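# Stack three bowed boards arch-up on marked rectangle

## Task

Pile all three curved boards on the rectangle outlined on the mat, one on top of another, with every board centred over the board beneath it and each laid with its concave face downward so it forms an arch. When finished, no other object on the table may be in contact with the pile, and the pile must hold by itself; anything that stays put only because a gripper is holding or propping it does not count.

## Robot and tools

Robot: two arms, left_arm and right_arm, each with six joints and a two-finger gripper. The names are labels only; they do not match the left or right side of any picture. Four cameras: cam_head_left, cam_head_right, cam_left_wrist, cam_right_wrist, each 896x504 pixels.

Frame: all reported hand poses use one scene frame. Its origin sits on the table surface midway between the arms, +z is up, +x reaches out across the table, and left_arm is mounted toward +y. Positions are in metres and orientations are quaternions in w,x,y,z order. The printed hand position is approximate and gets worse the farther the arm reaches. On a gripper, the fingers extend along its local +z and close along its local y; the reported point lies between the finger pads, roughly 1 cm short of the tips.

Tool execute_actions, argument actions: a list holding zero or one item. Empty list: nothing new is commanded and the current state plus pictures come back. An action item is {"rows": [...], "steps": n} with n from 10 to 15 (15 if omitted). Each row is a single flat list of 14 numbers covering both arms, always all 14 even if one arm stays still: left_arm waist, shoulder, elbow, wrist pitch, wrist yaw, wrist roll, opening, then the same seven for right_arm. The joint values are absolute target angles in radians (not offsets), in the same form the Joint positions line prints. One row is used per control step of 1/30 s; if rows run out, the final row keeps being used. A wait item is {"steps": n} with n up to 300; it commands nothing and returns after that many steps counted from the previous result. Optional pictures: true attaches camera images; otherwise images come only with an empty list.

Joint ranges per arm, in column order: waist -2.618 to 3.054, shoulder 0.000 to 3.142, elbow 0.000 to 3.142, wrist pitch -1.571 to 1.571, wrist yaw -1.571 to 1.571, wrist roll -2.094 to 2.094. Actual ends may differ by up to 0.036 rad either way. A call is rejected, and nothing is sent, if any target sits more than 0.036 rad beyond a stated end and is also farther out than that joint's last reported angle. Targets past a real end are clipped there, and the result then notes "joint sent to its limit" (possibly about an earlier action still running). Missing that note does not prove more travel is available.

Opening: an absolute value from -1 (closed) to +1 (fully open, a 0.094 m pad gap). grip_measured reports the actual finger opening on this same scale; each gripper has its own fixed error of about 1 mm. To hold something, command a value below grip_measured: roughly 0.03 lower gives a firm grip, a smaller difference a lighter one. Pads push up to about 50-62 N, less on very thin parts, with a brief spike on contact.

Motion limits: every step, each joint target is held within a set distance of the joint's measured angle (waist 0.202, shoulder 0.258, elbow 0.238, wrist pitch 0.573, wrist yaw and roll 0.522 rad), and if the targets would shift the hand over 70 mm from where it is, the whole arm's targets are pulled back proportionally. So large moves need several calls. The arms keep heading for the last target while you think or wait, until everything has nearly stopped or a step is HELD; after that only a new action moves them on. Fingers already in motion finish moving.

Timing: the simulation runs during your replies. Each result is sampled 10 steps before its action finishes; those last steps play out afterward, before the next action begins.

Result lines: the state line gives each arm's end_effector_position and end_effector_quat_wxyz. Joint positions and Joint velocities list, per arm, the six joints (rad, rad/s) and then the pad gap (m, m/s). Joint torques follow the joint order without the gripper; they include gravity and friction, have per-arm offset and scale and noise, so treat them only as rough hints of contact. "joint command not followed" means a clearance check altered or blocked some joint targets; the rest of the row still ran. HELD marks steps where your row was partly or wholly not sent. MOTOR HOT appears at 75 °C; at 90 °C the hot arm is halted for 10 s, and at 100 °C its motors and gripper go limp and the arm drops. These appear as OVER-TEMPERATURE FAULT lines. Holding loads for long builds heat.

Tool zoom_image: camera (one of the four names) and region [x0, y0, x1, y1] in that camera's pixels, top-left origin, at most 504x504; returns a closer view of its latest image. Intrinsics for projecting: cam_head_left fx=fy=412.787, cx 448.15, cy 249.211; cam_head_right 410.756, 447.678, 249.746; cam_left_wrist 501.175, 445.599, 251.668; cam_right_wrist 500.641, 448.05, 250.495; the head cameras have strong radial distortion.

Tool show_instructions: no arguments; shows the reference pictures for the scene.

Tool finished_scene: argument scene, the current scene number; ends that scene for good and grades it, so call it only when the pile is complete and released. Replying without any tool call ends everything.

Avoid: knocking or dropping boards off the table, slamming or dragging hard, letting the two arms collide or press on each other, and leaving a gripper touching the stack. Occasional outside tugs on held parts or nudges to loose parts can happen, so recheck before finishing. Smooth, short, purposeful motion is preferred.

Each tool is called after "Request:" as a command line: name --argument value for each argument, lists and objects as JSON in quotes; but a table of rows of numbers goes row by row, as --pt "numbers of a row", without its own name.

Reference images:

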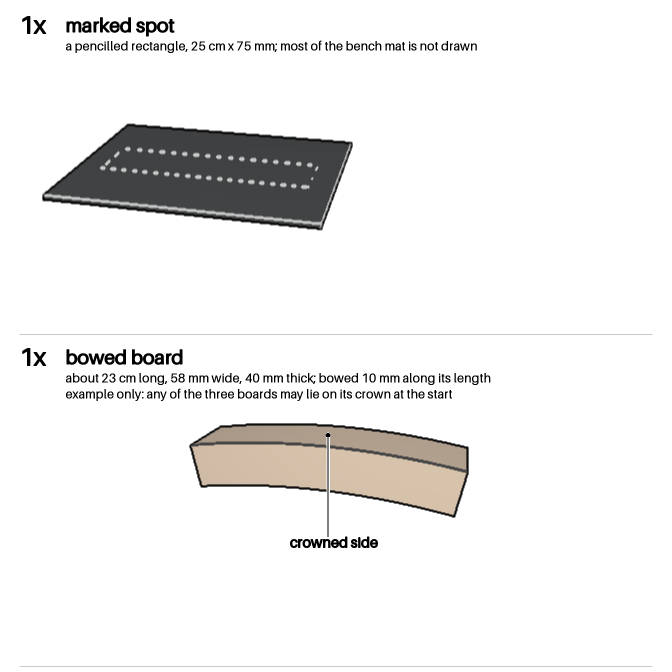

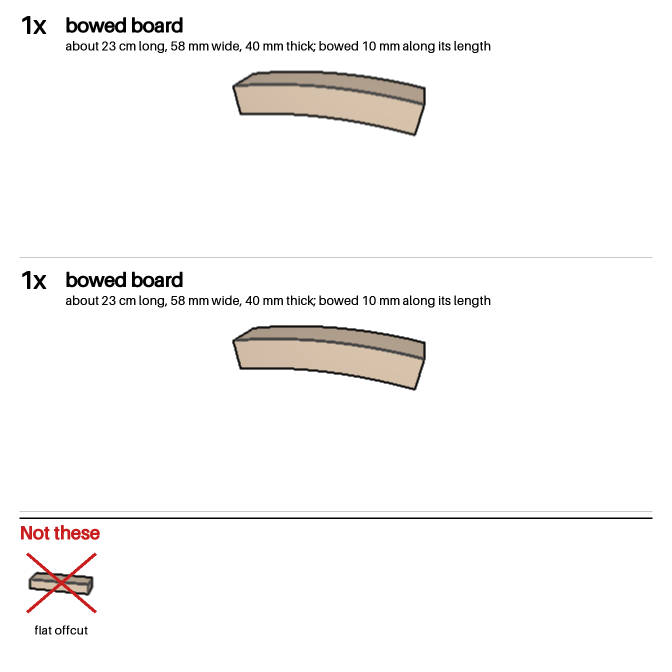

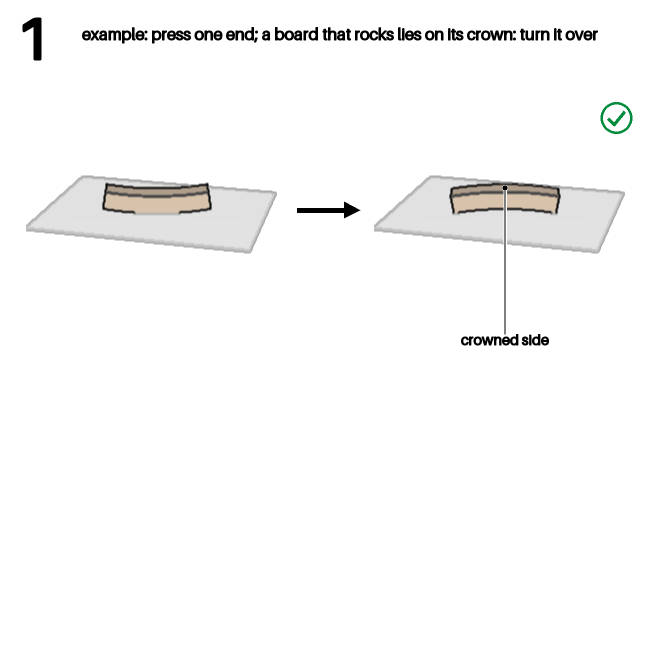

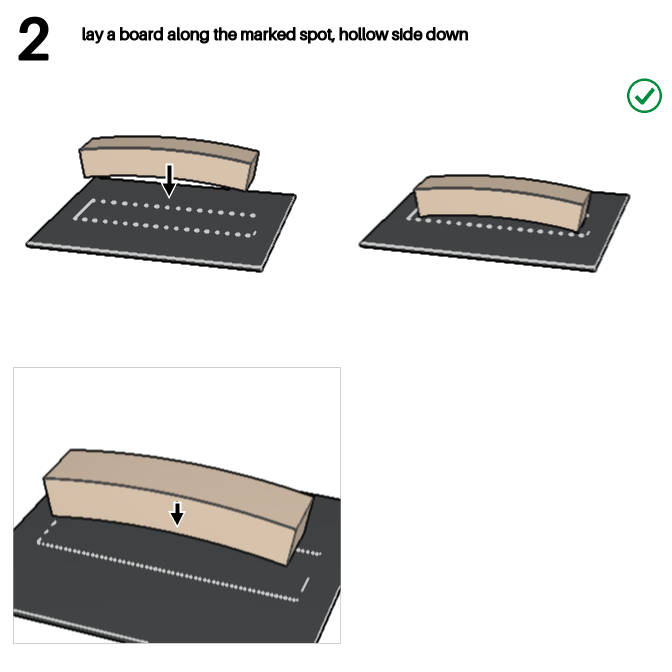

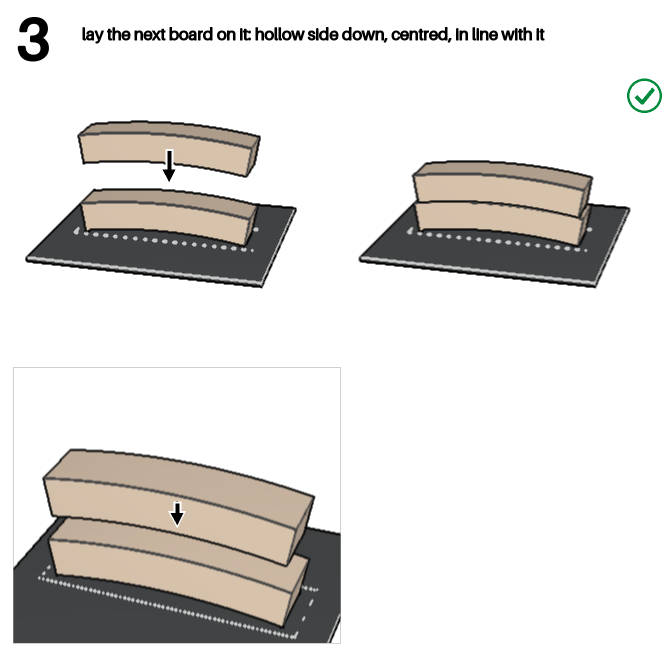

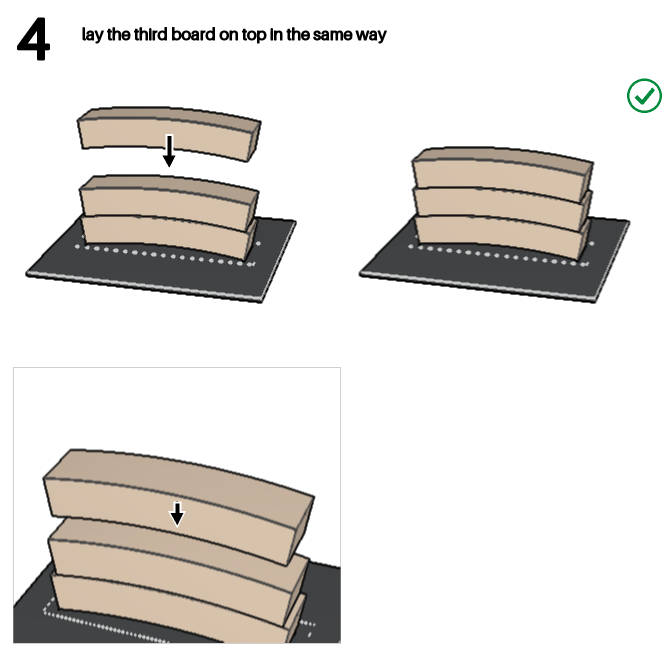

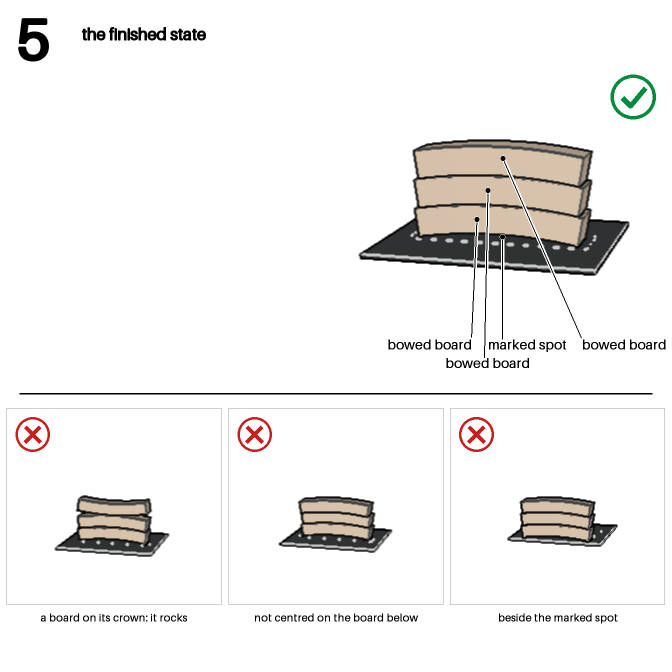

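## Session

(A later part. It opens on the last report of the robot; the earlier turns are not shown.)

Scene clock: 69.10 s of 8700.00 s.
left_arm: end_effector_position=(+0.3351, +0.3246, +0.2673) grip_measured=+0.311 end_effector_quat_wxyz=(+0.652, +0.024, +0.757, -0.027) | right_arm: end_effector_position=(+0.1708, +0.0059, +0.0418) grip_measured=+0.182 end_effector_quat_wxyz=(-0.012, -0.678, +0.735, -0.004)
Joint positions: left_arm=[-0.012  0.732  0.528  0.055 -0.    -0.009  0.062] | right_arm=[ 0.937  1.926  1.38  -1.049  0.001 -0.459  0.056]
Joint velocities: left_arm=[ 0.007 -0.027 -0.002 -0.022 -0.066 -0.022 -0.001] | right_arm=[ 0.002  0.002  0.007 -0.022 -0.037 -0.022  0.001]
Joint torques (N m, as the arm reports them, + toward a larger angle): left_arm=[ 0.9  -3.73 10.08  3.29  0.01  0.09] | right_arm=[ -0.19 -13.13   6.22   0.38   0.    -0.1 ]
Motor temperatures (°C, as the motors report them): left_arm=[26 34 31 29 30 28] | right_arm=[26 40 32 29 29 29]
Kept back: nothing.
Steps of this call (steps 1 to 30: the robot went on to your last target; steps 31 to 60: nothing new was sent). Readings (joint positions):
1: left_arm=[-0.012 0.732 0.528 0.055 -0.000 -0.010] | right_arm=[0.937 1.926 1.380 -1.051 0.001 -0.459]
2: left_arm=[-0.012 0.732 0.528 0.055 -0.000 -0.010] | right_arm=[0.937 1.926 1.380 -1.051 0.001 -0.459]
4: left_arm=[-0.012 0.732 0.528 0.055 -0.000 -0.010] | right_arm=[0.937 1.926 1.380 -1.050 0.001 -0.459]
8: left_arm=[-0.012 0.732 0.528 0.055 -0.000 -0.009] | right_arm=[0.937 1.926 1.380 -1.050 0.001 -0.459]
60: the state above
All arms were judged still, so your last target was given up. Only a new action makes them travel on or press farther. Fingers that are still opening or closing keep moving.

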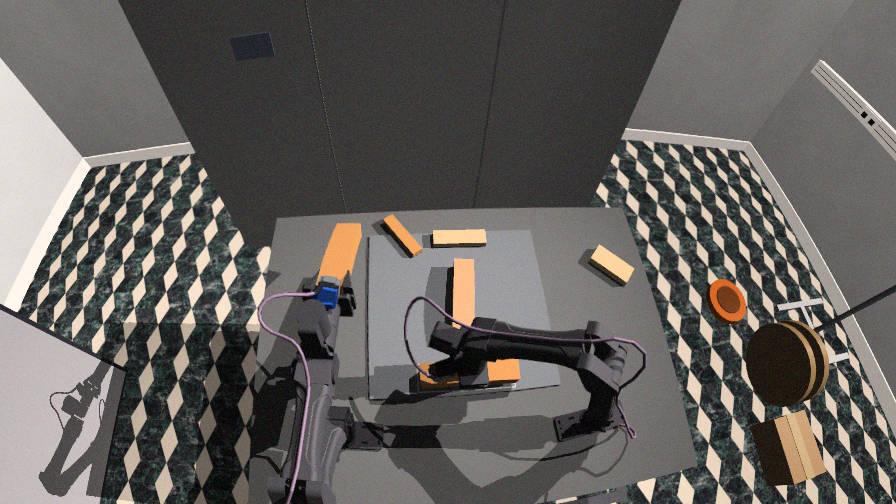

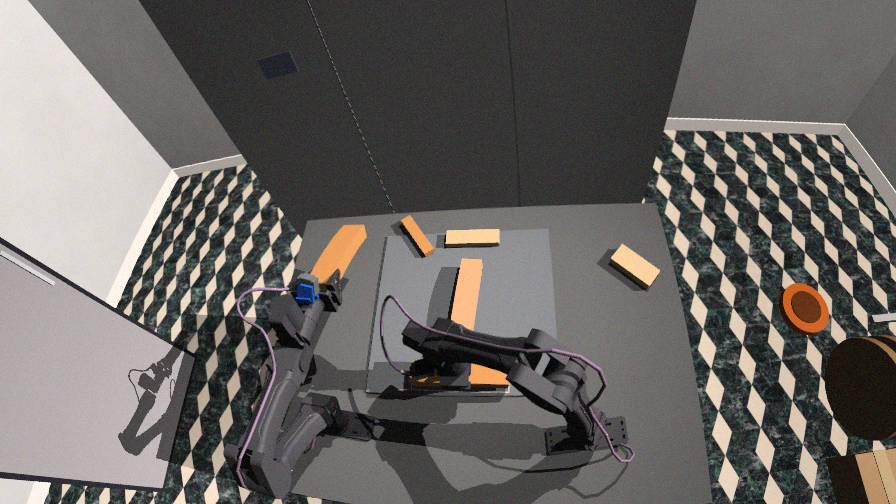

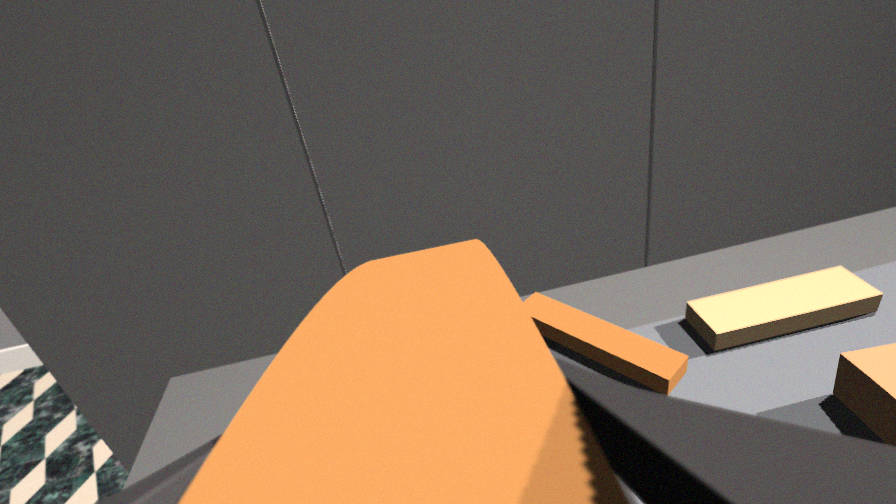

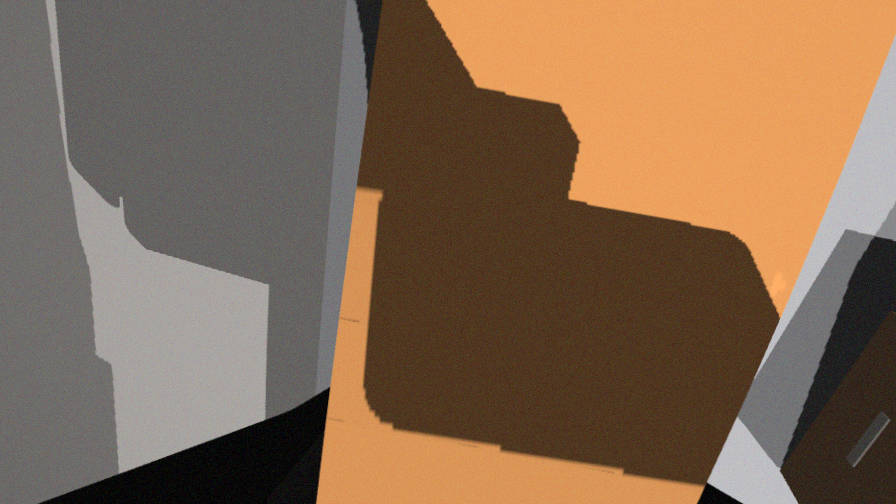

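Request:
execute_actions --actions '[{"rows": [[0,0.70,0.55,0.17,0,0,0.26, 0.933,1.907,1.376,-1.025,0,-0.468,0.15],[0,0.70,0.55,0.17,0,0,0.26, 0.930,1.907,1.370,-1.012,0,-0.468,0.15],[0,0.70,0.55,0.17,0,0,0.26, 0.927,1.908,1.363,-1.000,0,-0.468,0.15],[0,0.70,0.55,0.17,0,0,0.26, 0.924,1.908,1.356,-0.990,0,-0.468,0.15],[0,0.70,0.55,0.17,0,0,0.26, 0.922,1.909,1.350,-0.982,0,-0.468,0.15],[0,0.70,0.55,0.17,0,0,0.26, 0.922,1.909,1.346,-0.976,0,-0.468,0.15],[0,0.70,0.55,0.17,0,0,0.26, 0.922,1.909,1.344,-0.974,0,-0.468,0.15]], "steps": 15}]'

Request:
execute_actions --actions '[{"steps": 15}]'

Scene clock: 70.93 s of 8700.00 s.
left_arm: end_effector_position=(+0.3351, +0.3246, +0.2673) grip_measured=+0.311 end_effector_quat_wxyz=(+0.652, +0.024, +0.757, -0.027) | right_arm: end_effector_position=(+0.1728, +0.0092, +0.0404) grip_measured=+0.182 end_effector_quat_wxyz=(-0.003, -0.678, +0.735, -0.002)
Joint positions: left_arm=[-0.012  0.732  0.528  0.055 -0.    -0.009  0.062] | right_arm=[ 0.937  1.926  1.374 -1.026  0.001 -0.46   0.056]
Joint velocities: left_arm=[ 0.012 -0.017  0.002  0.022  0.007 -0.051 -0.002] | right_arm=[ 0.007  0.017 -0.125  0.344 -0.007 -0.022  0.001]
Joint torques (N m, as the arm reports them, + toward a larger angle): left_arm=[ 1.   -3.64  9.77  3.31  0.01  0.12] | right_arm=[ -1.09 -12.96   4.75   0.28  -0.01  -0.11]
Motor temperatures (°C, as the motors report them): left_arm=[26 34 31 30 30 28] | right_arm=[26 40 32 29 29 29]
Steps of this call (steps 1 to 50: nothing new was sent; steps 51 to 55: the first 5 steps of this action). Readings (joint positions):
51: left_arm=[-0.012 0.732 0.528 0.055 -0.000 -0.009] | right_arm=[0.937 1.926 1.380 -1.049 0.001 -0.460]
52: left_arm=[-0.012 0.732 0.528 0.055 -0.000 -0.009] | right_arm=[0.937 1.926 1.380 -1.047 0.001 -0.460]
54: left_arm=[-0.012 0.732 0.528 0.055 -0.000 -0.009] | right_arm=[0.937 1.926 1.378 -1.036 0.001 -0.460]
55: the state above

Scene clock: 71.43 s of 8700.00 s.
left_arm: end_effector_position=(+0.3351, +0.3246, +0.2673) grip_measured=+0.311 end_effector_quat_wxyz=(+0.652, +0.024, +0.757, -0.027) | right_arm: end_effector_position=(+0.1734, +0.0101, +0.0349) grip_measured=+0.182 end_effector_quat_wxyz=(+0.002, -0.678, +0.735, -0.000)
Joint positions: left_arm=[-0.012  0.732  0.528  0.055 -0.    -0.009  0.062] | right_arm=[ 0.937  1.926  1.351 -0.992  0.001 -0.46   0.056]
Joint velocities: left_arm=[ 0.002 -0.002 -0.007 -0.037 -0.051  0.022 -0.001] | right_arm=[ 0.002  0.002 -0.017 -0.007 -0.037 -0.037 -0.   ]
Joint torques (N m, as the arm reports them, + toward a larger angle): left_arm=[ 1.07 -3.74 10.08  3.29 -0.02  0.1 ] | right_arm=[ -1.08 -12.94   5.61   0.48  -0.01  -0.1 ]
Motor temperatures (°C, as the motors report them): left_arm=[26 34 31 30 30 28] | right_arm=[26 40 32 29 29 29]
Kept back: nothing.
Steps of this call (steps 1 to 10: the last 10 steps of your previous action; steps 11 to 15: the robot went on to your last target). Readings (joint positions):
1: left_arm=[-0.012 0.732 0.528 0.055 -0.000 -0.009] | right_arm=[0.937 1.926 1.369 -1.017 0.001 -0.460]
2: left_arm=[-0.012 0.732 0.528 0.055 -0.000 -0.009] | right_arm=[0.937 1.926 1.364 -1.010 0.001 -0.460]
4: left_arm=[-0.012 0.732 0.528 0.055 -0.000 -0.009] | right_arm=[0.937 1.926 1.355 -1.003 0.001 -0.460]
8: left_arm=[-0.012 0.732 0.528 0.055 -0.000 -0.009] | right_arm=[0.937 1.926 1.351 -0.999 0.001 -0.460]
15: the state above

Request:
execute_actions --actions '[{"rows": [[0,0.70,0.55,0.17,0,0,0.26, 0.916,1.909,1.344,-0.974,0,-0.468,0.15],[0,0.70,0.55,0.17,0,0,0.26, 0.912,1.909,1.344,-0.974,0,-0.468,0.15]], "steps": 15}]'

Request:
execute_actions --actions '[{"steps": 12}]'

Scene clock: 71.97 s of 8700.00 s.
left_arm: end_effector_position=(+0.3351, +0.3246, +0.2673) grip_measured=+0.311 end_effector_quat_wxyz=(+0.652, +0.024, +0.757, -0.027) | right_arm: end_effector_position=(+0.1773, +0.0079, +0.0349) grip_measured=+0.182 end_effector_quat_wxyz=(+0.003, -0.674, +0.739, -0.000)
Joint positions: left_arm=[-0.012  0.732  0.528  0.055 -0.    -0.009  0.062] | right_arm=[ 0.925  1.926  1.351 -0.991  0.001 -0.46   0.056]
Joint velocities: left_arm=[ 0.007 -0.002  0.007  0.051 -0.007  0.007  0.   ] | right_arm=[-0.081 -0.012 -0.002  0.095 -0.037  0.022  0.001]
Joint torques (N m, as the arm reports them, + toward a larger angle): left_arm=[ 1.03 -3.76 10.05  3.31 -0.01  0.1 ] | right_arm=[ -0.51 -12.94   5.57   0.47  -0.03  -0.09]
Motor temperatures (°C, as the motors report them): left_arm=[26 33 31 30 30 28] | right_arm=[26 40 32 29 29 29]
Steps of this call (steps 1 to 11: the robot went on to your last target; steps 12 to 16: the first 5 steps of this action). Readings (joint positions):
12: left_arm=[-0.012 0.732 0.528 0.055 -0.000 -0.009] | right_arm=[0.936 1.926 1.351 -0.991 0.001 -0.460]
13: left_arm=[-0.012 0.732 0.528 0.055 -0.000 -0.009] | right_arm=[0.934 1.926 1.351 -0.991 0.001 -0.460]
15: left_arm=[-0.012 0.732 0.528 0.055 -0.000 -0.009] | right_arm=[0.928 1.926 1.351 -0.991 0.001 -0.460]
16: the state above

Scene clock: 72.37 s of 8700.00 s.
left_arm: end_effector_position=(+0.3351, +0.3246, +0.2673) grip_measured=+0.311 end_effector_quat_wxyz=(+0.652, +0.024, +0.757, -0.027) | right_arm: end_effector_position=(+0.1789, +0.0070, +0.0349) grip_measured=+0.182 end_effector_quat_wxyz=(+0.003, -0.672, +0.741, -0.001)
Joint positions: left_arm=[-0.012  0.732  0.528  0.055 -0.    -0.009  0.062] | right_arm=[ 0.92   1.926  1.351 -0.991  0.003 -0.46   0.056]
Joint velocities: left_arm=[-0.012  0.002 -0.002 -0.037  0.051 -0.007  0.001] | right_arm=[ 0.002  0.007 -0.032  0.022 -0.066 -0.066  0.001]
Joint torques (N m, as the arm reports them, + toward a larger angle): left_arm=[ 1.02 -3.67  9.99  3.31  0.    0.07] | right_arm=[ -0.57 -12.95   5.59   0.47  -0.04  -0.08]
Motor temperatures (°C, as the motors report them): left_arm=[26 33 31 30 30 28] | right_arm=[26 40 32 29 29 29]
Kept back: nothing.
Steps of this call (steps 1 to 10: the last 10 steps of your previous action; steps 11 to 12: the robot went on to your last target). Readings (joint positions):
1: left_arm=[-0.012 0.732 0.528 0.055 -0.000 -0.009] | right_arm=[0.923 1.926 1.351 -0.991 0.002 -0.460]
2: left_arm=[-0.012 0.732 0.528 0.055 -0.000 -0.009] | right_arm=[0.921 1.926 1.351 -0.991 0.003 -0.460]
4: left_arm=[-0.012 0.732 0.528 0.055 -0.000 -0.009] | right_arm=[0.920 1.926 1.351 -0.991 0.003 -0.460]
8: left_arm=[-0.012 0.732 0.528 0.055 -0.000 -0.009] | right_arm=[0.920 1.926 1.351 -0.991 0.003 -0.460]
12: the state above

Request:
execute_actions --actions '[{"rows": [[0,0.70,0.55,0.17,0,0,0.26, 0.942,1.909,1.344,-0.974,0,-0.468,0.15],[0,0.70,0.55,0.17,0,0,0.26, 0.937,1.909,1.344,-0.974,0,-0.468,0.15]], "steps": 12}]'

Request:
execute_actions --actions '[{"steps": 12}]' --pictures true

Scene clock: 72.97 s of 8700.00 s.
left_arm: end_effector_position=(+0.3351, +0.3246, +0.2673) grip_measured=+0.311 end_effector_quat_wxyz=(+0.652, +0.024, +0.757, -0.027) | right_arm: end_effector_position=(+0.1784, +0.0074, +0.0349) grip_measured=+0.182 end_effector_quat_wxyz=(+0.003, -0.673, +0.740, -0.001)
Joint positions: left_arm=[-0.012  0.732  0.528  0.055 -0.    -0.009  0.062] | right_arm=[ 0.923  1.926  1.351 -0.991  0.004 -0.46   0.056]
Joint velocities: left_arm=[ 0.007  0.002  0.017 -0.007  0.007  0.037 -0.001] | right_arm=[ 0.032  0.002  0.002 -0.007  0.007  0.007 -0.001]
Joint torques (N m, as the arm reports them, + toward a larger angle): left_arm=[ 0.95 -3.68  9.89  3.31  0.02  0.08] | right_arm=[  0.94 -12.94   5.59   0.45  -0.03  -0.09]
Motor temperatures (°C, as the motors report them): left_arm=[26 33 31 31 30 28] | right_arm=[26 40 32 29 29 29]
Steps of this call (steps 1 to 15: the robot went on to your last target; step 16: nothing new was sent; steps 17 to 18: the first 2 steps of this action). Readings (joint positions):
17: left_arm=[-0.012 0.732 0.528 0.055 -0.000 -0.009] | right_arm=[0.921 1.926 1.351 -0.991 0.003 -0.460]
18: the state above

Scene clock: 73.37 s of 8700.00 s.
left_arm: end_effector_position=(+0.3351, +0.3246, +0.2673) grip_measured=+0.311 end_effector_quat_wxyz=(+0.652, +0.024, +0.757, -0.027) | right_arm: end_effector_position=(+0.1770, +0.0082, +0.0349) grip_measured=+0.182 end_effector_quat_wxyz=(+0.003, -0.674, +0.738, -0.001)
Joint positions: left_arm=[-0.012  0.732  0.528  0.055 -0.    -0.009  0.062] | right_arm=[ 0.927  1.926  1.351 -0.991  0.004 -0.46   0.056]
Joint velocities: left_arm=[ 0.002 -0.007 -0.007 -0.022  0.022 -0.022  0.   ] | right_arm=[ 0.002  0.007 -0.007 -0.007  0.007  0.037 -0.001]
Joint torques (N m, as the arm reports them, + toward a larger angle): left_arm=[ 0.97 -3.8   9.97  3.31  0.01  0.08] | right_arm=[  0.76 -12.97   5.57   0.47  -0.04  -0.09]
Motor temperatures (°C, as the motors report them): left_arm=[26 33 31 31 30 28] | right_arm=[26 40 32 29 29 29]
Kept back: nothing.
Steps of this call (steps 1 to 10: the last 10 steps of your previous action; steps 11 to 12: the robot went on to your last target). Readings (joint positions):
1: left_arm=[-0.012 0.732 0.528 0.055 -0.000 -0.009] | right_arm=[0.924 1.926 1.351 -0.991 0.004 -0.460]
2: left_arm=[-0.012 0.732 0.528 0.055 -0.000 -0.009] | right_arm=[0.925 1.926 1.351 -0.991 0.004 -0.460]
4: left_arm=[-0.012 0.732 0.528 0.055 -0.000 -0.009] | right_arm=[0.927 1.926 1.351 -0.991 0.004 -0.460]
8: left_arm=[-0.012 0.732 0.528 0.055 -0.000 -0.009] | right_arm=[0.927 1.926 1.351 -0.991 0.004 -0.460]
12: the state above

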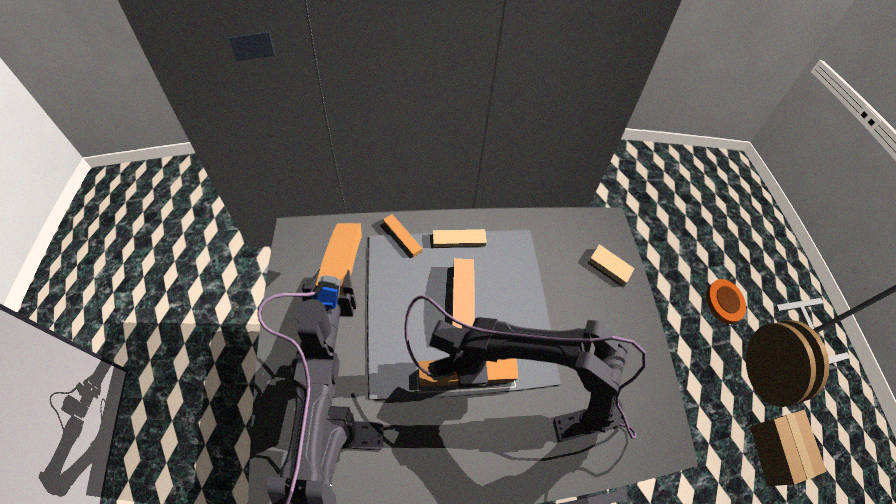

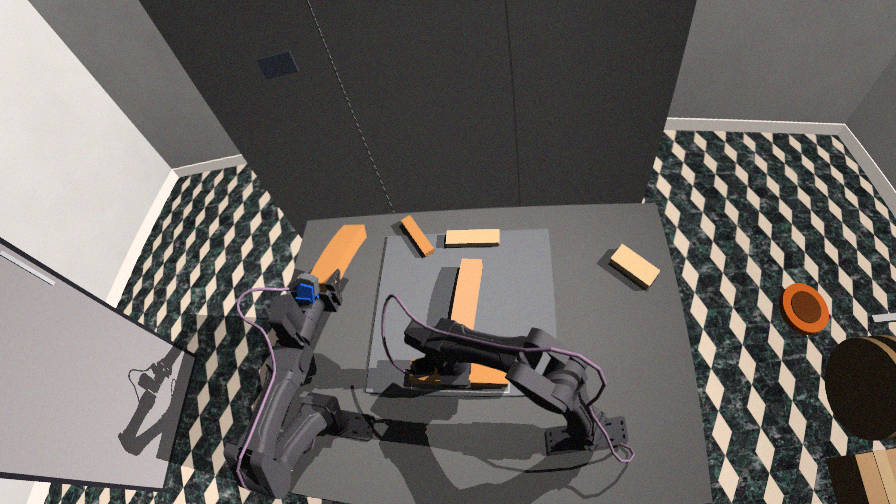

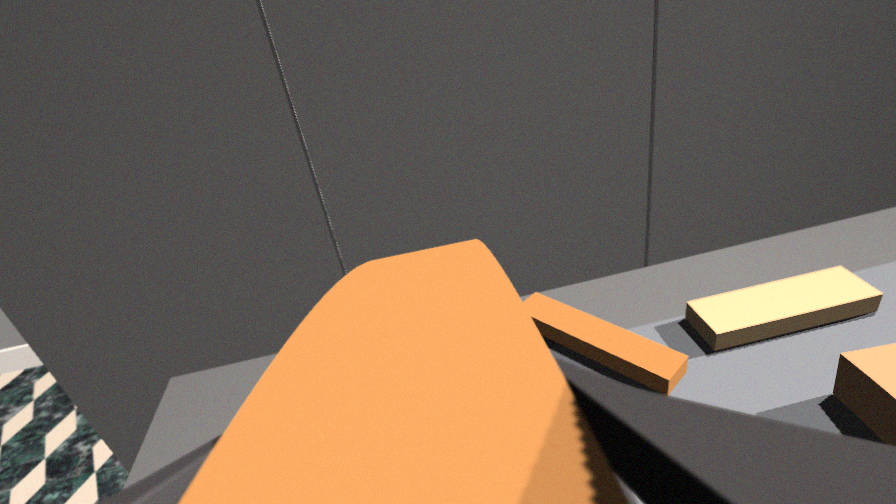

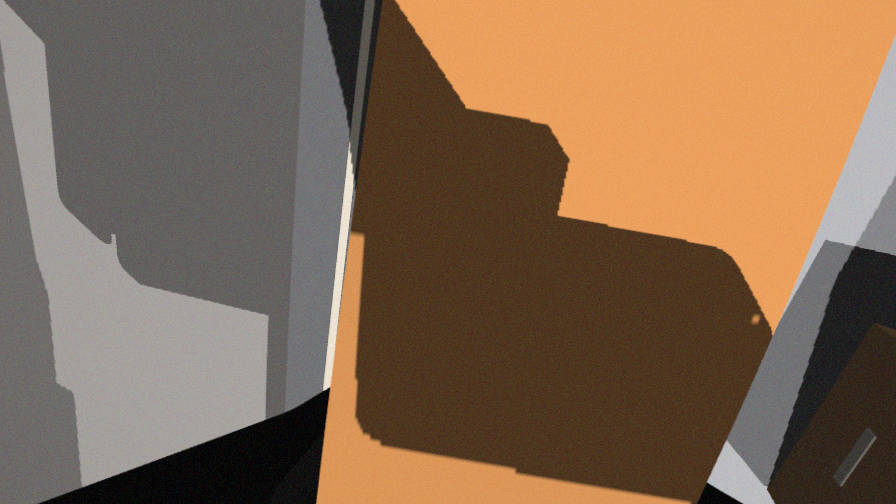

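Request:
zoom_image --camera "cam_head_left" --region '[380, 320, 560, 420]'

Request:
zoom_image --camera "cam_head_right" --region '[370, 320, 550, 420]'

Region (380, 320, 560, 420) of cam_head_left's 896x504 image, scaled by 2.800, with more detail than that image has.

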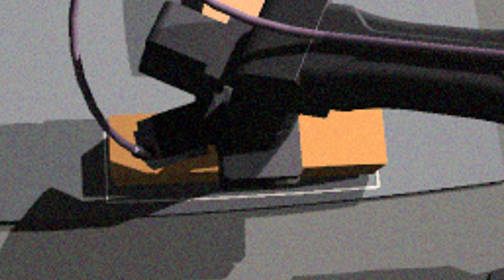

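Region (370, 320, 550, 420) of cam_head_right's 896x504 image, scaled by 2.800, with more detail than that image has.

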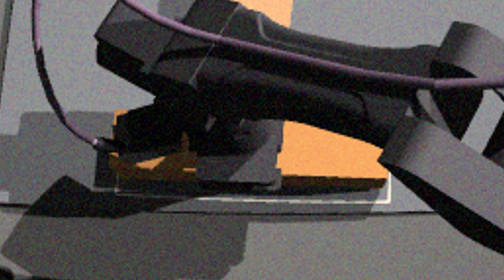

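Request:
execute_actions --actions '[{"rows": [[0,0.70,0.55,0.17,0,0,0.26, 0.937,1.909,1.340,-0.970,0,-0.468,0.15],[0,0.70,0.55,0.17,0,0,0.26, 0.937,1.909,1.336,-0.967,0,-0.468,0.15],[0,0.70,0.55,0.17,0,0,0.26, 0.937,1.909,1.332,-0.964,0,-0.468,0.15],[0,0.70,0.55,0.17,0,0,0.26, 0.937,1.909,1.329,-0.961,0,-0.468,0.15],[0,0.70,0.55,0.17,0,0,0.26, 0.937,1.909,1.326,-0.958,0,-0.468,0.15],[0,0.70,0.55,0.17,0,0,0.26, 0.937,1.909,1.323,-0.956,0,-0.468,0.15],[0,0.70,0.55,0.17,0,0,0.26, 0.937,1.909,1.320,-0.954,0,-0.468,0.15]], "steps": 15}]'

Request:
execute_actions --actions '[{"steps": 12}]'

Scene clock: 74.53 s of 8700.00 s.
left_arm: end_effector_position=(+0.3351, +0.3246, +0.2673) grip_measured=+0.311 end_effector_quat_wxyz=(+0.652, +0.024, +0.757, -0.027) | right_arm: end_effector_position=(+0.1773, +0.0088, +0.0338) grip_measured=+0.182 end_effector_quat_wxyz=(+0.005, -0.674, +0.738, -0.000)
Joint positions: left_arm=[-0.012  0.732  0.528  0.055 -0.    -0.009  0.062] | right_arm=[ 0.927  1.926  1.347 -0.982  0.004 -0.46   0.056]
Joint velocities: left_arm=[ 0.002 -0.002 -0.002 -0.066  0.066  0.037 -0.   ] | right_arm=[ 0.007  0.007 -0.11   0.154  0.007  0.022  0.001]
Joint torques (N m, as the arm reports them, + toward a larger angle): left_arm=[ 1.01 -3.71  9.78  3.29  0.03  0.06] | right_arm=[  0.77 -13.01   4.92   0.37  -0.03  -0.09]
Motor temperatures (°C, as the motors report them): left_arm=[26 33 31 31 30 28] | right_arm=[26 40 32 29 29 29]
Steps of this call (steps 1 to 15: the robot went on to your last target; steps 16 to 30: nothing new was sent; steps 31 to 35: the first 5 steps of this action). Readings (joint positions):
31: left_arm=[-0.012 0.732 0.528 0.055 -0.000 -0.009] | right_arm=[0.927 1.926 1.351 -0.991 0.004 -0.460]
32: left_arm=[-0.012 0.732 0.528 0.055 -0.000 -0.009] | right_arm=[0.927 1.926 1.351 -0.990 0.004 -0.460]
34: left_arm=[-0.012 0.732 0.528 0.055 -0.000 -0.009] | right_arm=[0.927 1.926 1.349 -0.986 0.004 -0.460]
35: the state above

Scene clock: 74.93 s of 8700.00 s.
left_arm: end_effector_position=(+0.3351, +0.3246, +0.2673) grip_measured=+0.311 end_effector_quat_wxyz=(+0.652, +0.024, +0.757, -0.027) | right_arm: end_effector_position=(+0.1753, +0.0054, +0.0292) grip_measured=+0.182 end_effector_quat_wxyz=(+0.001, -0.674, +0.738, -0.002)
Joint positions: left_arm=[-0.012  0.732  0.528  0.055 -0.    -0.009  0.062] | right_arm=[ 0.927  1.926  1.327 -0.972  0.004 -0.46   0.056]
Joint velocities: left_arm=[ 0.002 -0.007 -0.017  0.037 -0.007 -0.007 -0.   ] | right_arm=[ 0.007 -0.007  0.002  0.081 -0.007  0.007 -0.   ]
Joint torques (N m, as the arm reports them, + toward a larger angle): left_arm=[ 0.97 -3.76 10.05  3.29  0.04  0.09] | right_arm=[  0.73 -12.91   5.54   0.45  -0.03  -0.1 ]
Motor temperatures (°C, as the motors report them): left_arm=[26 33 31 32 30 28] | right_arm=[26 40 32 29 29 29]
Kept back: nothing.
Steps of this call (steps 1 to 10: the last 10 steps of your previous action; steps 11 to 12: the robot went on to your last target). Readings (joint positions):
1: left_arm=[-0.012 0.732 0.528 0.055 -0.000 -0.009] | right_arm=[0.927 1.926 1.343 -0.978 0.004 -0.460]
2: left_arm=[-0.012 0.732 0.528 0.055 -0.000 -0.009] | right_arm=[0.927 1.926 1.338 -0.976 0.004 -0.460]
4: left_arm=[-0.012 0.732 0.528 0.055 -0.000 -0.009] | right_arm=[0.927 1.926 1.331 -0.975 0.004 -0.460]
8: left_arm=[-0.012 0.732 0.528 0.055 -0.000 -0.009] | right_arm=[0.927 1.926 1.327 -0.974 0.004 -0.460]
12: the state above

Request:
execute_actions --actions '[{"rows": [[0,0.70,0.55,0.17,0,0,0.26, 0.937,1.912,1.320,-0.948,0,-0.468,0.15],[0,0.70,0.55,0.17,0,0,0.26, 0.937,1.914,1.320,-0.943,0,-0.468,0.15],[0,0.70,0.55,0.17,0,0,0.26, 0.937,1.916,1.320,-0.940,0,-0.468,0.15],[0,0.70,0.55,0.17,0,0,0.26, 0.937,1.918,1.320,-0.938,0,-0.468,0.15]], "steps": 15}]'

Request:
execute_actions --actions '[{"steps": 12}]'

Scene clock: 75.77 s of 8700.00 s.
left_arm: end_effector_position=(+0.3351, +0.3246, +0.2673) grip_measured=+0.311 end_effector_quat_wxyz=(+0.652, +0.024, +0.757, -0.027) | right_arm: end_effector_position=(+0.1764, +0.0072, +0.0292) grip_measured=+0.182 end_effector_quat_wxyz=(+0.005, -0.674, +0.738, -0.001)
Joint positions: left_arm=[-0.012  0.732  0.528  0.055 -0.    -0.009  0.062] | right_arm=[ 0.927  1.926  1.327 -0.963  0.004 -0.46   0.056]
Joint velocities: left_arm=[ 0.007 -0.007 -0.017 -0.066  0.007 -0.051 -0.   ] | right_arm=[-0.022  0.002  0.007  0.037 -0.022  0.007  0.   ]
Joint torques (N m, as the arm reports them, + toward a larger angle): left_arm=[ 0.89 -3.73 10.01  3.32  0.    0.07] | right_arm=[  0.73 -12.08   5.51   0.46  -0.04  -0.1 ]
Motor temperatures (°C, as the motors report them): left_arm=[26 33 31 32 30 28] | right_arm=[26 40 32 29 29 29]
Steps of this call (steps 1 to 20: the robot went on to your last target; steps 21 to 25: the first 5 steps of this action). Readings (joint positions):
21: left_arm=[-0.012 0.732 0.528 0.055 -0.000 -0.009] | right_arm=[0.927 1.926 1.327 -0.970 0.004 -0.460]
22: left_arm=[-0.012 0.732 0.528 0.055 -0.000 -0.009] | right_arm=[0.927 1.926 1.327 -0.970 0.004 -0.460]
24: left_arm=[-0.012 0.732 0.528 0.055 -0.000 -0.009] | right_arm=[0.927 1.926 1.327 -0.965 0.004 -0.460]
25: the state above

Scene clock: 76.17 s of 8700.00 s.
left_arm: end_effector_position=(+0.3351, +0.3246, +0.2673) grip_measured=+0.311 end_effector_quat_wxyz=(+0.652, +0.024, +0.757, -0.027) | right_arm: end_effector_position=(+0.1771, +0.0085, +0.0292) grip_measured=+0.182 end_effector_quat_wxyz=(+0.008, -0.674, +0.738, +0.000)
Joint positions: left_arm=[-0.012  0.732  0.528  0.055 -0.    -0.009  0.062] | right_arm=[ 0.927  1.926  1.327 -0.957  0.004 -0.46   0.056]
Joint velocities: left_arm=[ 0.002  0.022 -0.007 -0.051  0.007 -0.022  0.   ] | right_arm=[ 0.002 -0.007 -0.017 -0.007  0.007  0.022 -0.001]
Joint torques (N m, as the arm reports them, + toward a larger angle): left_arm=[ 1.05 -3.64  9.95  3.31  0.02  0.08] | right_arm=[  0.72 -12.11   5.56   0.51  -0.03  -0.08]
Motor temperatures (°C, as the motors report them): left_arm=[26 33 31 32 30 28] | right_arm=[26 40 32 29 29 29]
Kept back: nothing.
Steps of this call (steps 1 to 10: the last 10 steps of your previous action; steps 11 to 12: the robot went on to your last target). Readings (joint positions):
1: left_arm=[-0.012 0.732 0.528 0.055 -0.000 -0.009] | right_arm=[0.927 1.926 1.327 -0.961 0.004 -0.460]
2: left_arm=[-0.012 0.732 0.528 0.055 -0.000 -0.009] | right_arm=[0.927 1.926 1.327 -0.960 0.004 -0.460]
4: left_arm=[-0.012 0.732 0.528 0.055 -0.000 -0.009] | right_arm=[0.927 1.926 1.327 -0.958 0.004 -0.460]
8: left_arm=[-0.012 0.732 0.528 0.055 -0.000 -0.009] | right_arm=[0.927 1.926 1.327 -0.957 0.004 -0.460]
12: the state above

Request:
execute_actions --actions '[{"rows": [[0,0.70,0.55,0.17,0,0,0.26, 0.937,1.921,1.320,-0.940,0,-0.468,0.15],[0,0.70,0.55,0.17,0,0,0.26, 0.937,1.924,1.320,-0.940,0,-0.468,0.15],[0,0.70,0.55,0.17,0,0,0.26, 0.937,1.927,1.320,-0.940,0,-0.468,0.15],[0,0.70,0.55,0.17,0,0,0.26, 0.937,1.930,1.320,-0.940,0,-0.468,0.15]], "steps": 12}]'

Request:
execute_actions --actions '[{"steps": 12}]'

Scene clock: 77.13 s of 8700.00 s.
left_arm: end_effector_position=(+0.3351, +0.3246, +0.2673) grip_measured=+0.311 end_effector_quat_wxyz=(+0.652, +0.024, +0.757, -0.027) | right_arm: end_effector_position=(+0.1771, +0.0085, +0.0292) grip_measured=+0.182 end_effector_quat_wxyz=(+0.008, -0.674, +0.738, +0.000)
Joint positions: left_arm=[-0.012  0.732  0.528  0.055 -0.    -0.009  0.062] | right_arm=[ 0.927  1.926  1.327 -0.957  0.004 -0.46   0.056]
Joint velocities: left_arm=[-0.012  0.007 -0.002 -0.081 -0.066 -0.037  0.001] | right_arm=[-0.002  0.002 -0.022 -0.066  0.037 -0.007 -0.001]
Joint torques (N m, as the arm reports them, + toward a larger angle): left_arm=[ 0.98 -3.69  9.99  3.33 -0.01  0.1 ] | right_arm=[  0.77 -11.53   5.54   0.49  -0.04  -0.09]
Motor temperatures (°C, as the motors report them): left_arm=[26 32 31 32 30 28] | right_arm=[26 40 32 29 29 29]
Steps of this call (steps 1 to 15: the robot went on to your last target; steps 16 to 27: nothing new was sent; steps 28 to 29: the first 2 steps of this action). Readings (joint positions):
28: left_arm=[-0.012 0.732 0.528 0.055 -0.000 -0.009] | right_arm=[0.927 1.926 1.327 -0.957 0.004 -0.460]
29: the state above

Scene clock: 77.53 s of 8700.00 s.
left_arm: end_effector_position=(+0.3351, +0.3246, +0.2673) grip_measured=+0.311 end_effector_quat_wxyz=(+0.652, +0.024, +0.757, -0.027) | right_arm: end_effector_position=(+0.1771, +0.0085, +0.0292) grip_measured=+0.182 end_effector_quat_wxyz=(+0.008, -0.674, +0.738, +0.000)
Joint positions: left_arm=[-0.012  0.732  0.528  0.055 -0.    -0.009  0.062] | right_arm=[ 0.927  1.926  1.327 -0.957  0.004 -0.46   0.056]
Joint velocities: left_arm=[-0.012 -0.002  0.007  0.007  0.037  0.066 -0.001] | right_arm=[-0.007 -0.012  0.017  0.037 -0.022 -0.007 -0.001]
Joint torques (N m, as the arm reports them, + toward a larger angle): left_arm=[ 0.85 -3.65  9.9   3.3  -0.02  0.07] | right_arm=[  0.74 -11.03   5.54   0.5   -0.03  -0.1 ]
Motor temperatures (°C, as the motors report them): left_arm=[26 32 31 33 30 28] | right_arm=[26 40 32 29 29 29]
Kept back: nothing.
Steps of this call (steps 1 to 10: the last 10 steps of your previous action; steps 11 to 12: the robot went on to your last target). Readings (joint positions):
1: left_arm=[-0.012 0.732 0.528 0.055 -0.000 -0.009] | right_arm=[0.927 1.926 1.327 -0.957 0.004 -0.460]
2: left_arm=[-0.012 0.732 0.528 0.055 -0.000 -0.009] | right_arm=[0.927 1.926 1.327 -0.957 0.004 -0.460]
4: left_arm=[-0.012 0.732 0.528 0.055 -0.000 -0.009] | right_arm=[0.927 1.926 1.327 -0.957 0.004 -0.460]
8: left_arm=[-0.012 0.732 0.528 0.055 -0.000 -0.009] | right_arm=[0.927 1.926 1.327 -0.957 0.004 -0.460]
12: the state above

Request:
execute_actions --actions '[{"rows": [[0,0.70,0.55,0.17,0,0,0.26, 0.930,1.922,1.324,-0.950,0,-0.464,0.3],[0,0.70,0.55,0.17,0,0,0.26, 0.930,1.920,1.324,-0.950,0,-0.464,0.6],[0,0.70,0.55,0.17,0,0,0.26, 0.930,1.918,1.324,-0.950,0,-0.464,1.0]], "steps": 12}]'

Request:
execute_actions --actions '[{"rows": [[0,0.70,0.55,0.17,0,0,0.26, 0.930,1.917,1.330,-0.960,0,-0.464,1.0],[0,0.70,0.55,0.17,0,0,0.26, 0.930,1.914,1.345,-0.978,0,-0.464,1.0],[0,0.70,0.55,0.17,0,0,0.26, 0.930,1.909,1.366,-1.004,0,-0.464,1.0],[0,0.70,0.55,0.17,0,0,0.26, 0.930,1.902,1.392,-1.037,0,-0.464,1.0],[0,0.70,0.55,0.17,0,0,0.26, 0.930,1.894,1.422,-1.075,0,-0.464,1.0],[0,0.70,0.55,0.17,0,0,0.26, 0.930,1.886,1.455,-1.116,0,-0.464,1.0],[0,0.70,0.55,0.17,0,0,0.26, 0.930,1.878,1.490,-1.159,0,-0.464,1.0],[0,0.70,0.55,0.17,0,0,0.26, 0.930,1.871,1.525,-1.201,0,-0.464,1.0],[0,0.70,0.55,0.17,0,0,0.26, 0.930,1.865,1.558,-1.240,0,-0.464,1.0],[0,0.70,0.55,0.17,0,0,0.26, 0.930,1.860,1.588,-1.275,0,-0.464,1.0],[0,0.70,0.55,0.17,0,0,0.26, 0.930,1.856,1.612,-1.303,0,-0.464,1.0],[0,0.70,0.55,0.17,0,0,0.26, 0.930,1.853,1.628,-1.322,0,-0.464,1.0],[0,0.70,0.55,0.17,0,0,0.26, 0.930,1.852,1.635,-1.332,0,-0.464,1.0]], "steps": 15}]'

Request:
execute_actions --actions '[{"steps": 14}]' --pictures true

Scene clock: 83.07 s of 8700.00 s.
left_arm: end_effector_position=(+0.3351, +0.3246, +0.2673) grip_measured=+0.311 end_effector_quat_wxyz=(+0.652, +0.024, +0.757, -0.027) | right_arm: end_effector_position=(+0.1771, +0.0085, +0.0292) grip_measured=+0.443 end_effector_quat_wxyz=(+0.008, -0.674, +0.738, +0.000)
Joint positions: left_arm=[-0.012  0.732  0.528  0.055 -0.    -0.009  0.062] | right_arm=[ 0.927  1.926  1.327 -0.957  0.004 -0.46   0.068]
Joint velocities: left_arm=[-0.017 -0.012 -0.002 -0.022  0.022  0.037 -0.   ] | right_arm=[-0.007 -0.007  0.007  0.007 -0.007 -0.051  0.31 ]
Joint torques (N m, as the arm reports them, + toward a larger angle): left_arm=[ 1.01 -3.7  10.03  3.26  0.01  0.08] | right_arm=[  0.22 -11.87   5.89   0.38  -0.06  -0.05]
Motor temperatures (°C, as the motors report them): left_arm=[26 32 32 34 30 28] | right_arm=[26 39 32 29 29 29]
Steps of this call (steps 1 to 15: the robot went on to your last target; steps 16 to 90: nothing new was sent; then 2.47 s passed at rest; steps 91 to 92: the first 2 steps of this action). Readings (joint positions):
91: left_arm=[-0.012 0.732 0.528 0.055 -0.000 -0.009] | right_arm=[0.927 1.926 1.327 -0.957 0.004 -0.460]
92: the state above

Scene clock: 83.57 s of 8700.00 s.
left_arm: end_effector_position=(+0.3351, +0.3246, +0.2673) grip_measured=+0.311 end_effector_quat_wxyz=(+0.652, +0.024, +0.757, -0.027) | right_arm: end_effector_position=(+0.1755, +0.0059, +0.0333) grip_measured=+1.000 end_effector_quat_wxyz=(-0.001, -0.674, +0.738, -0.002)
Joint positions: left_arm=[-0.012  0.732  0.528  0.055 -0.    -0.009  0.062] | right_arm=[ 0.927  1.926  1.345 -0.993  0.004 -0.46   0.094]
Joint velocities: left_arm=[ 0.012 -0.002  0.012 -0.022  0.051 -0.066  0.   ] | right_arm=[-0.007 -0.007  0.432 -0.667 -0.007 -0.022  0.   ]
Joint torques (N m, as the arm reports them, + toward a larger angle): left_arm=[ 1.02 -3.69 10.12  3.28  0.    0.11] | right_arm=[  0.27 -14.22  10.39   0.48  -0.02  -0.06]
Motor temperatures (°C, as the motors report them): left_arm=[26 32 32 34 30 28] | right_arm=[26 39 32 29 29 29]
Steps of this call (steps 1 to 10: the last 10 steps of your previous action; steps 11 to 15: the first 5 steps of this action). Readings (joint positions):
11: left_arm=[-0.012 0.732 0.528 0.055 -0.000 -0.009] | right_arm=[0.927 1.926 1.327 -0.957 0.004 -0.460]
12: left_arm=[-0.012 0.732 0.528 0.055 -0.000 -0.009] | right_arm=[0.927 1.926 1.327 -0.957 0.004 -0.460]
14: left_arm=[-0.012 0.732 0.528 0.055 -0.000 -0.009] | right_arm=[0.927 1.926 1.333 -0.973 0.004 -0.460]
15: the state above

Scene clock: 84.03 s of 8700.00 s.
left_arm: end_effector_position=(+0.3351, +0.3246, +0.2673) grip_measured=+0.311 end_effector_quat_wxyz=(+0.652, +0.024, +0.757, -0.027) | right_arm: end_effector_position=(+0.1809, +0.0146, +0.1269) grip_measured=+1.000 end_effector_quat_wxyz=(+0.028, -0.674, +0.738, +0.006)
Joint positions: left_arm=[-0.012  0.732  0.528  0.055 -0.    -0.009  0.062] | right_arm=[ 0.927  1.849  1.619 -1.284  0.004 -0.46   0.094]
Joint velocities: left_arm=[ 0.007 -0.002 -0.002 -0.022 -0.037 -0.007 -0.   ] | right_arm=[-0.002  0.051 -0.017 -0.286  0.066  0.022  0.   ]
Joint torques (N m, as the arm reports them, + toward a larger angle): left_arm=[ 1.08 -3.72 10.09  3.33 -0.01  0.07] | right_arm=[  0.22 -11.06   7.91   0.32  -0.03  -0.06]
Motor temperatures (°C, as the motors report them): left_arm=[26 32 32 35 30 28] | right_arm=[26 39 32 29 29 29]
Kept back: nothing.
Steps of this call (steps 1 to 10: the last 10 steps of your previous action; steps 11 to 14: the robot went on to your last target). Readings (joint positions):
1: left_arm=[-0.012 0.732 0.528 0.055 -0.000 -0.009] | right_arm=[0.927 1.926 1.365 -1.018 0.004 -0.460]
2: left_arm=[-0.012 0.732 0.528 0.055 -0.000 -0.009] | right_arm=[0.927 1.925 1.393 -1.046 0.004 -0.460]
4: left_arm=[-0.012 0.732 0.528 0.055 -0.000 -0.009] | right_arm=[0.927 1.919 1.461 -1.103 0.004 -0.460]
8: left_arm=[-0.012 0.732 0.528 0.055 -0.000 -0.009] | right_arm=[0.927 1.880 1.586 -1.205 0.004 -0.460]
14: the state above

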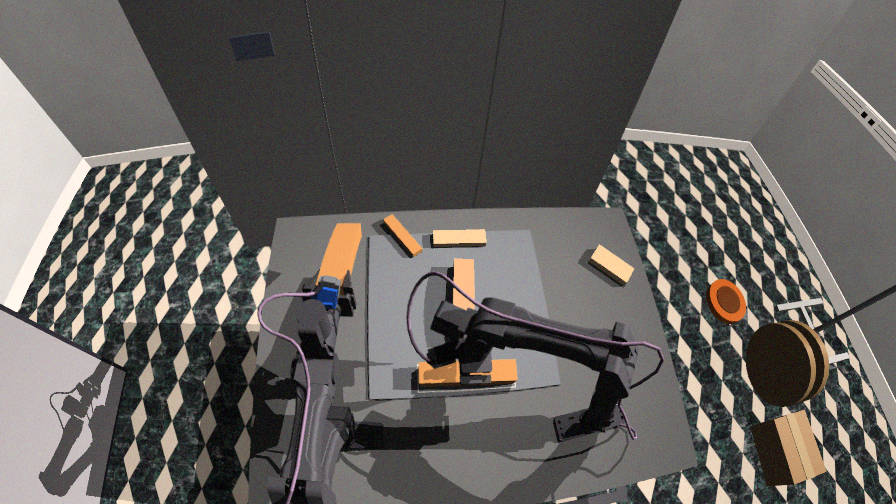

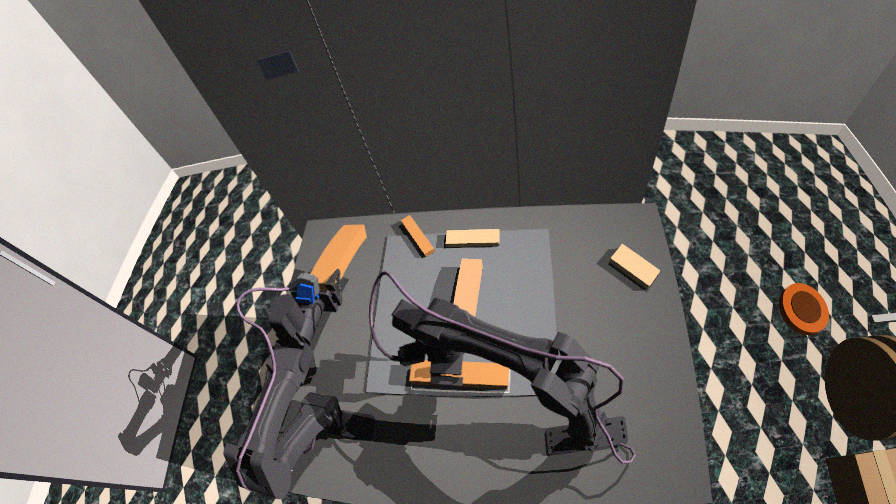

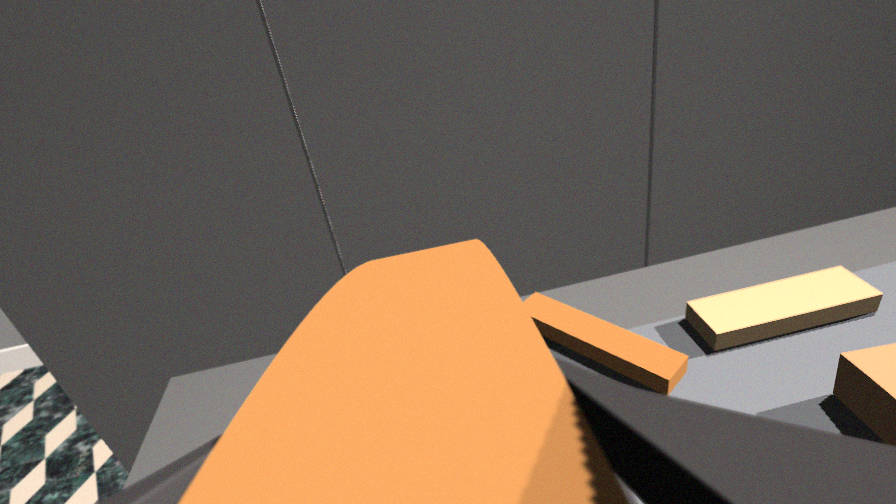

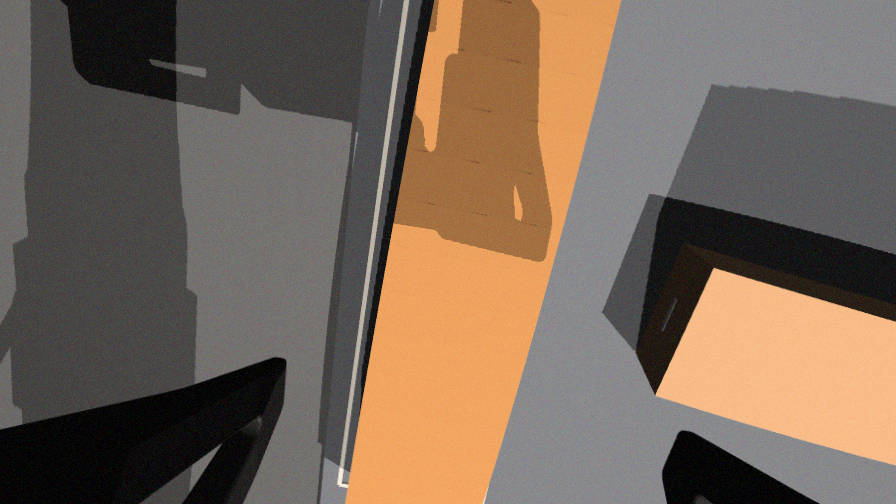

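Request:
zoom_image --camera "cam_head_right" --region '[270, 210, 410, 330]'

Request:
zoom_image --camera "cam_head_right" --region '[380, 330, 540, 420]'

Region (270, 210, 410, 330) of cam_head_right's 896x504 image, scaled by 3.600, with more detail than that image has; it fills the top 432 rows of this view, and the rest is white.

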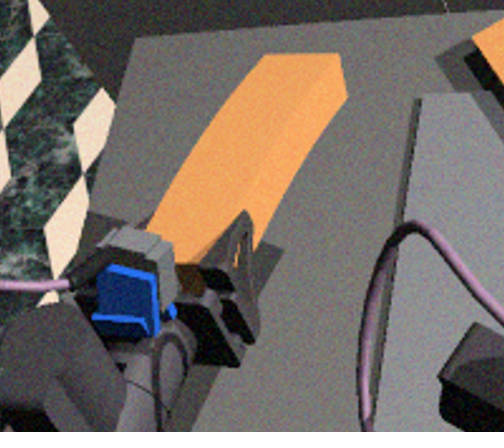

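Region (380, 330, 540, 420) of cam_head_right's 896x504 image, scaled by 3.150, with more detail than that image has; it fills the top 284 rows of this view, and the rest is white.

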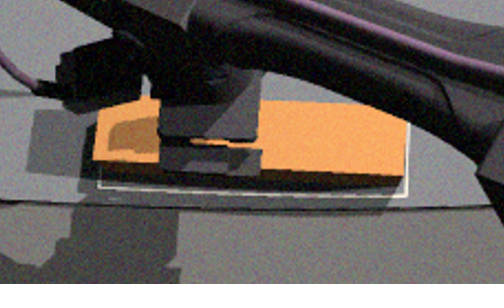

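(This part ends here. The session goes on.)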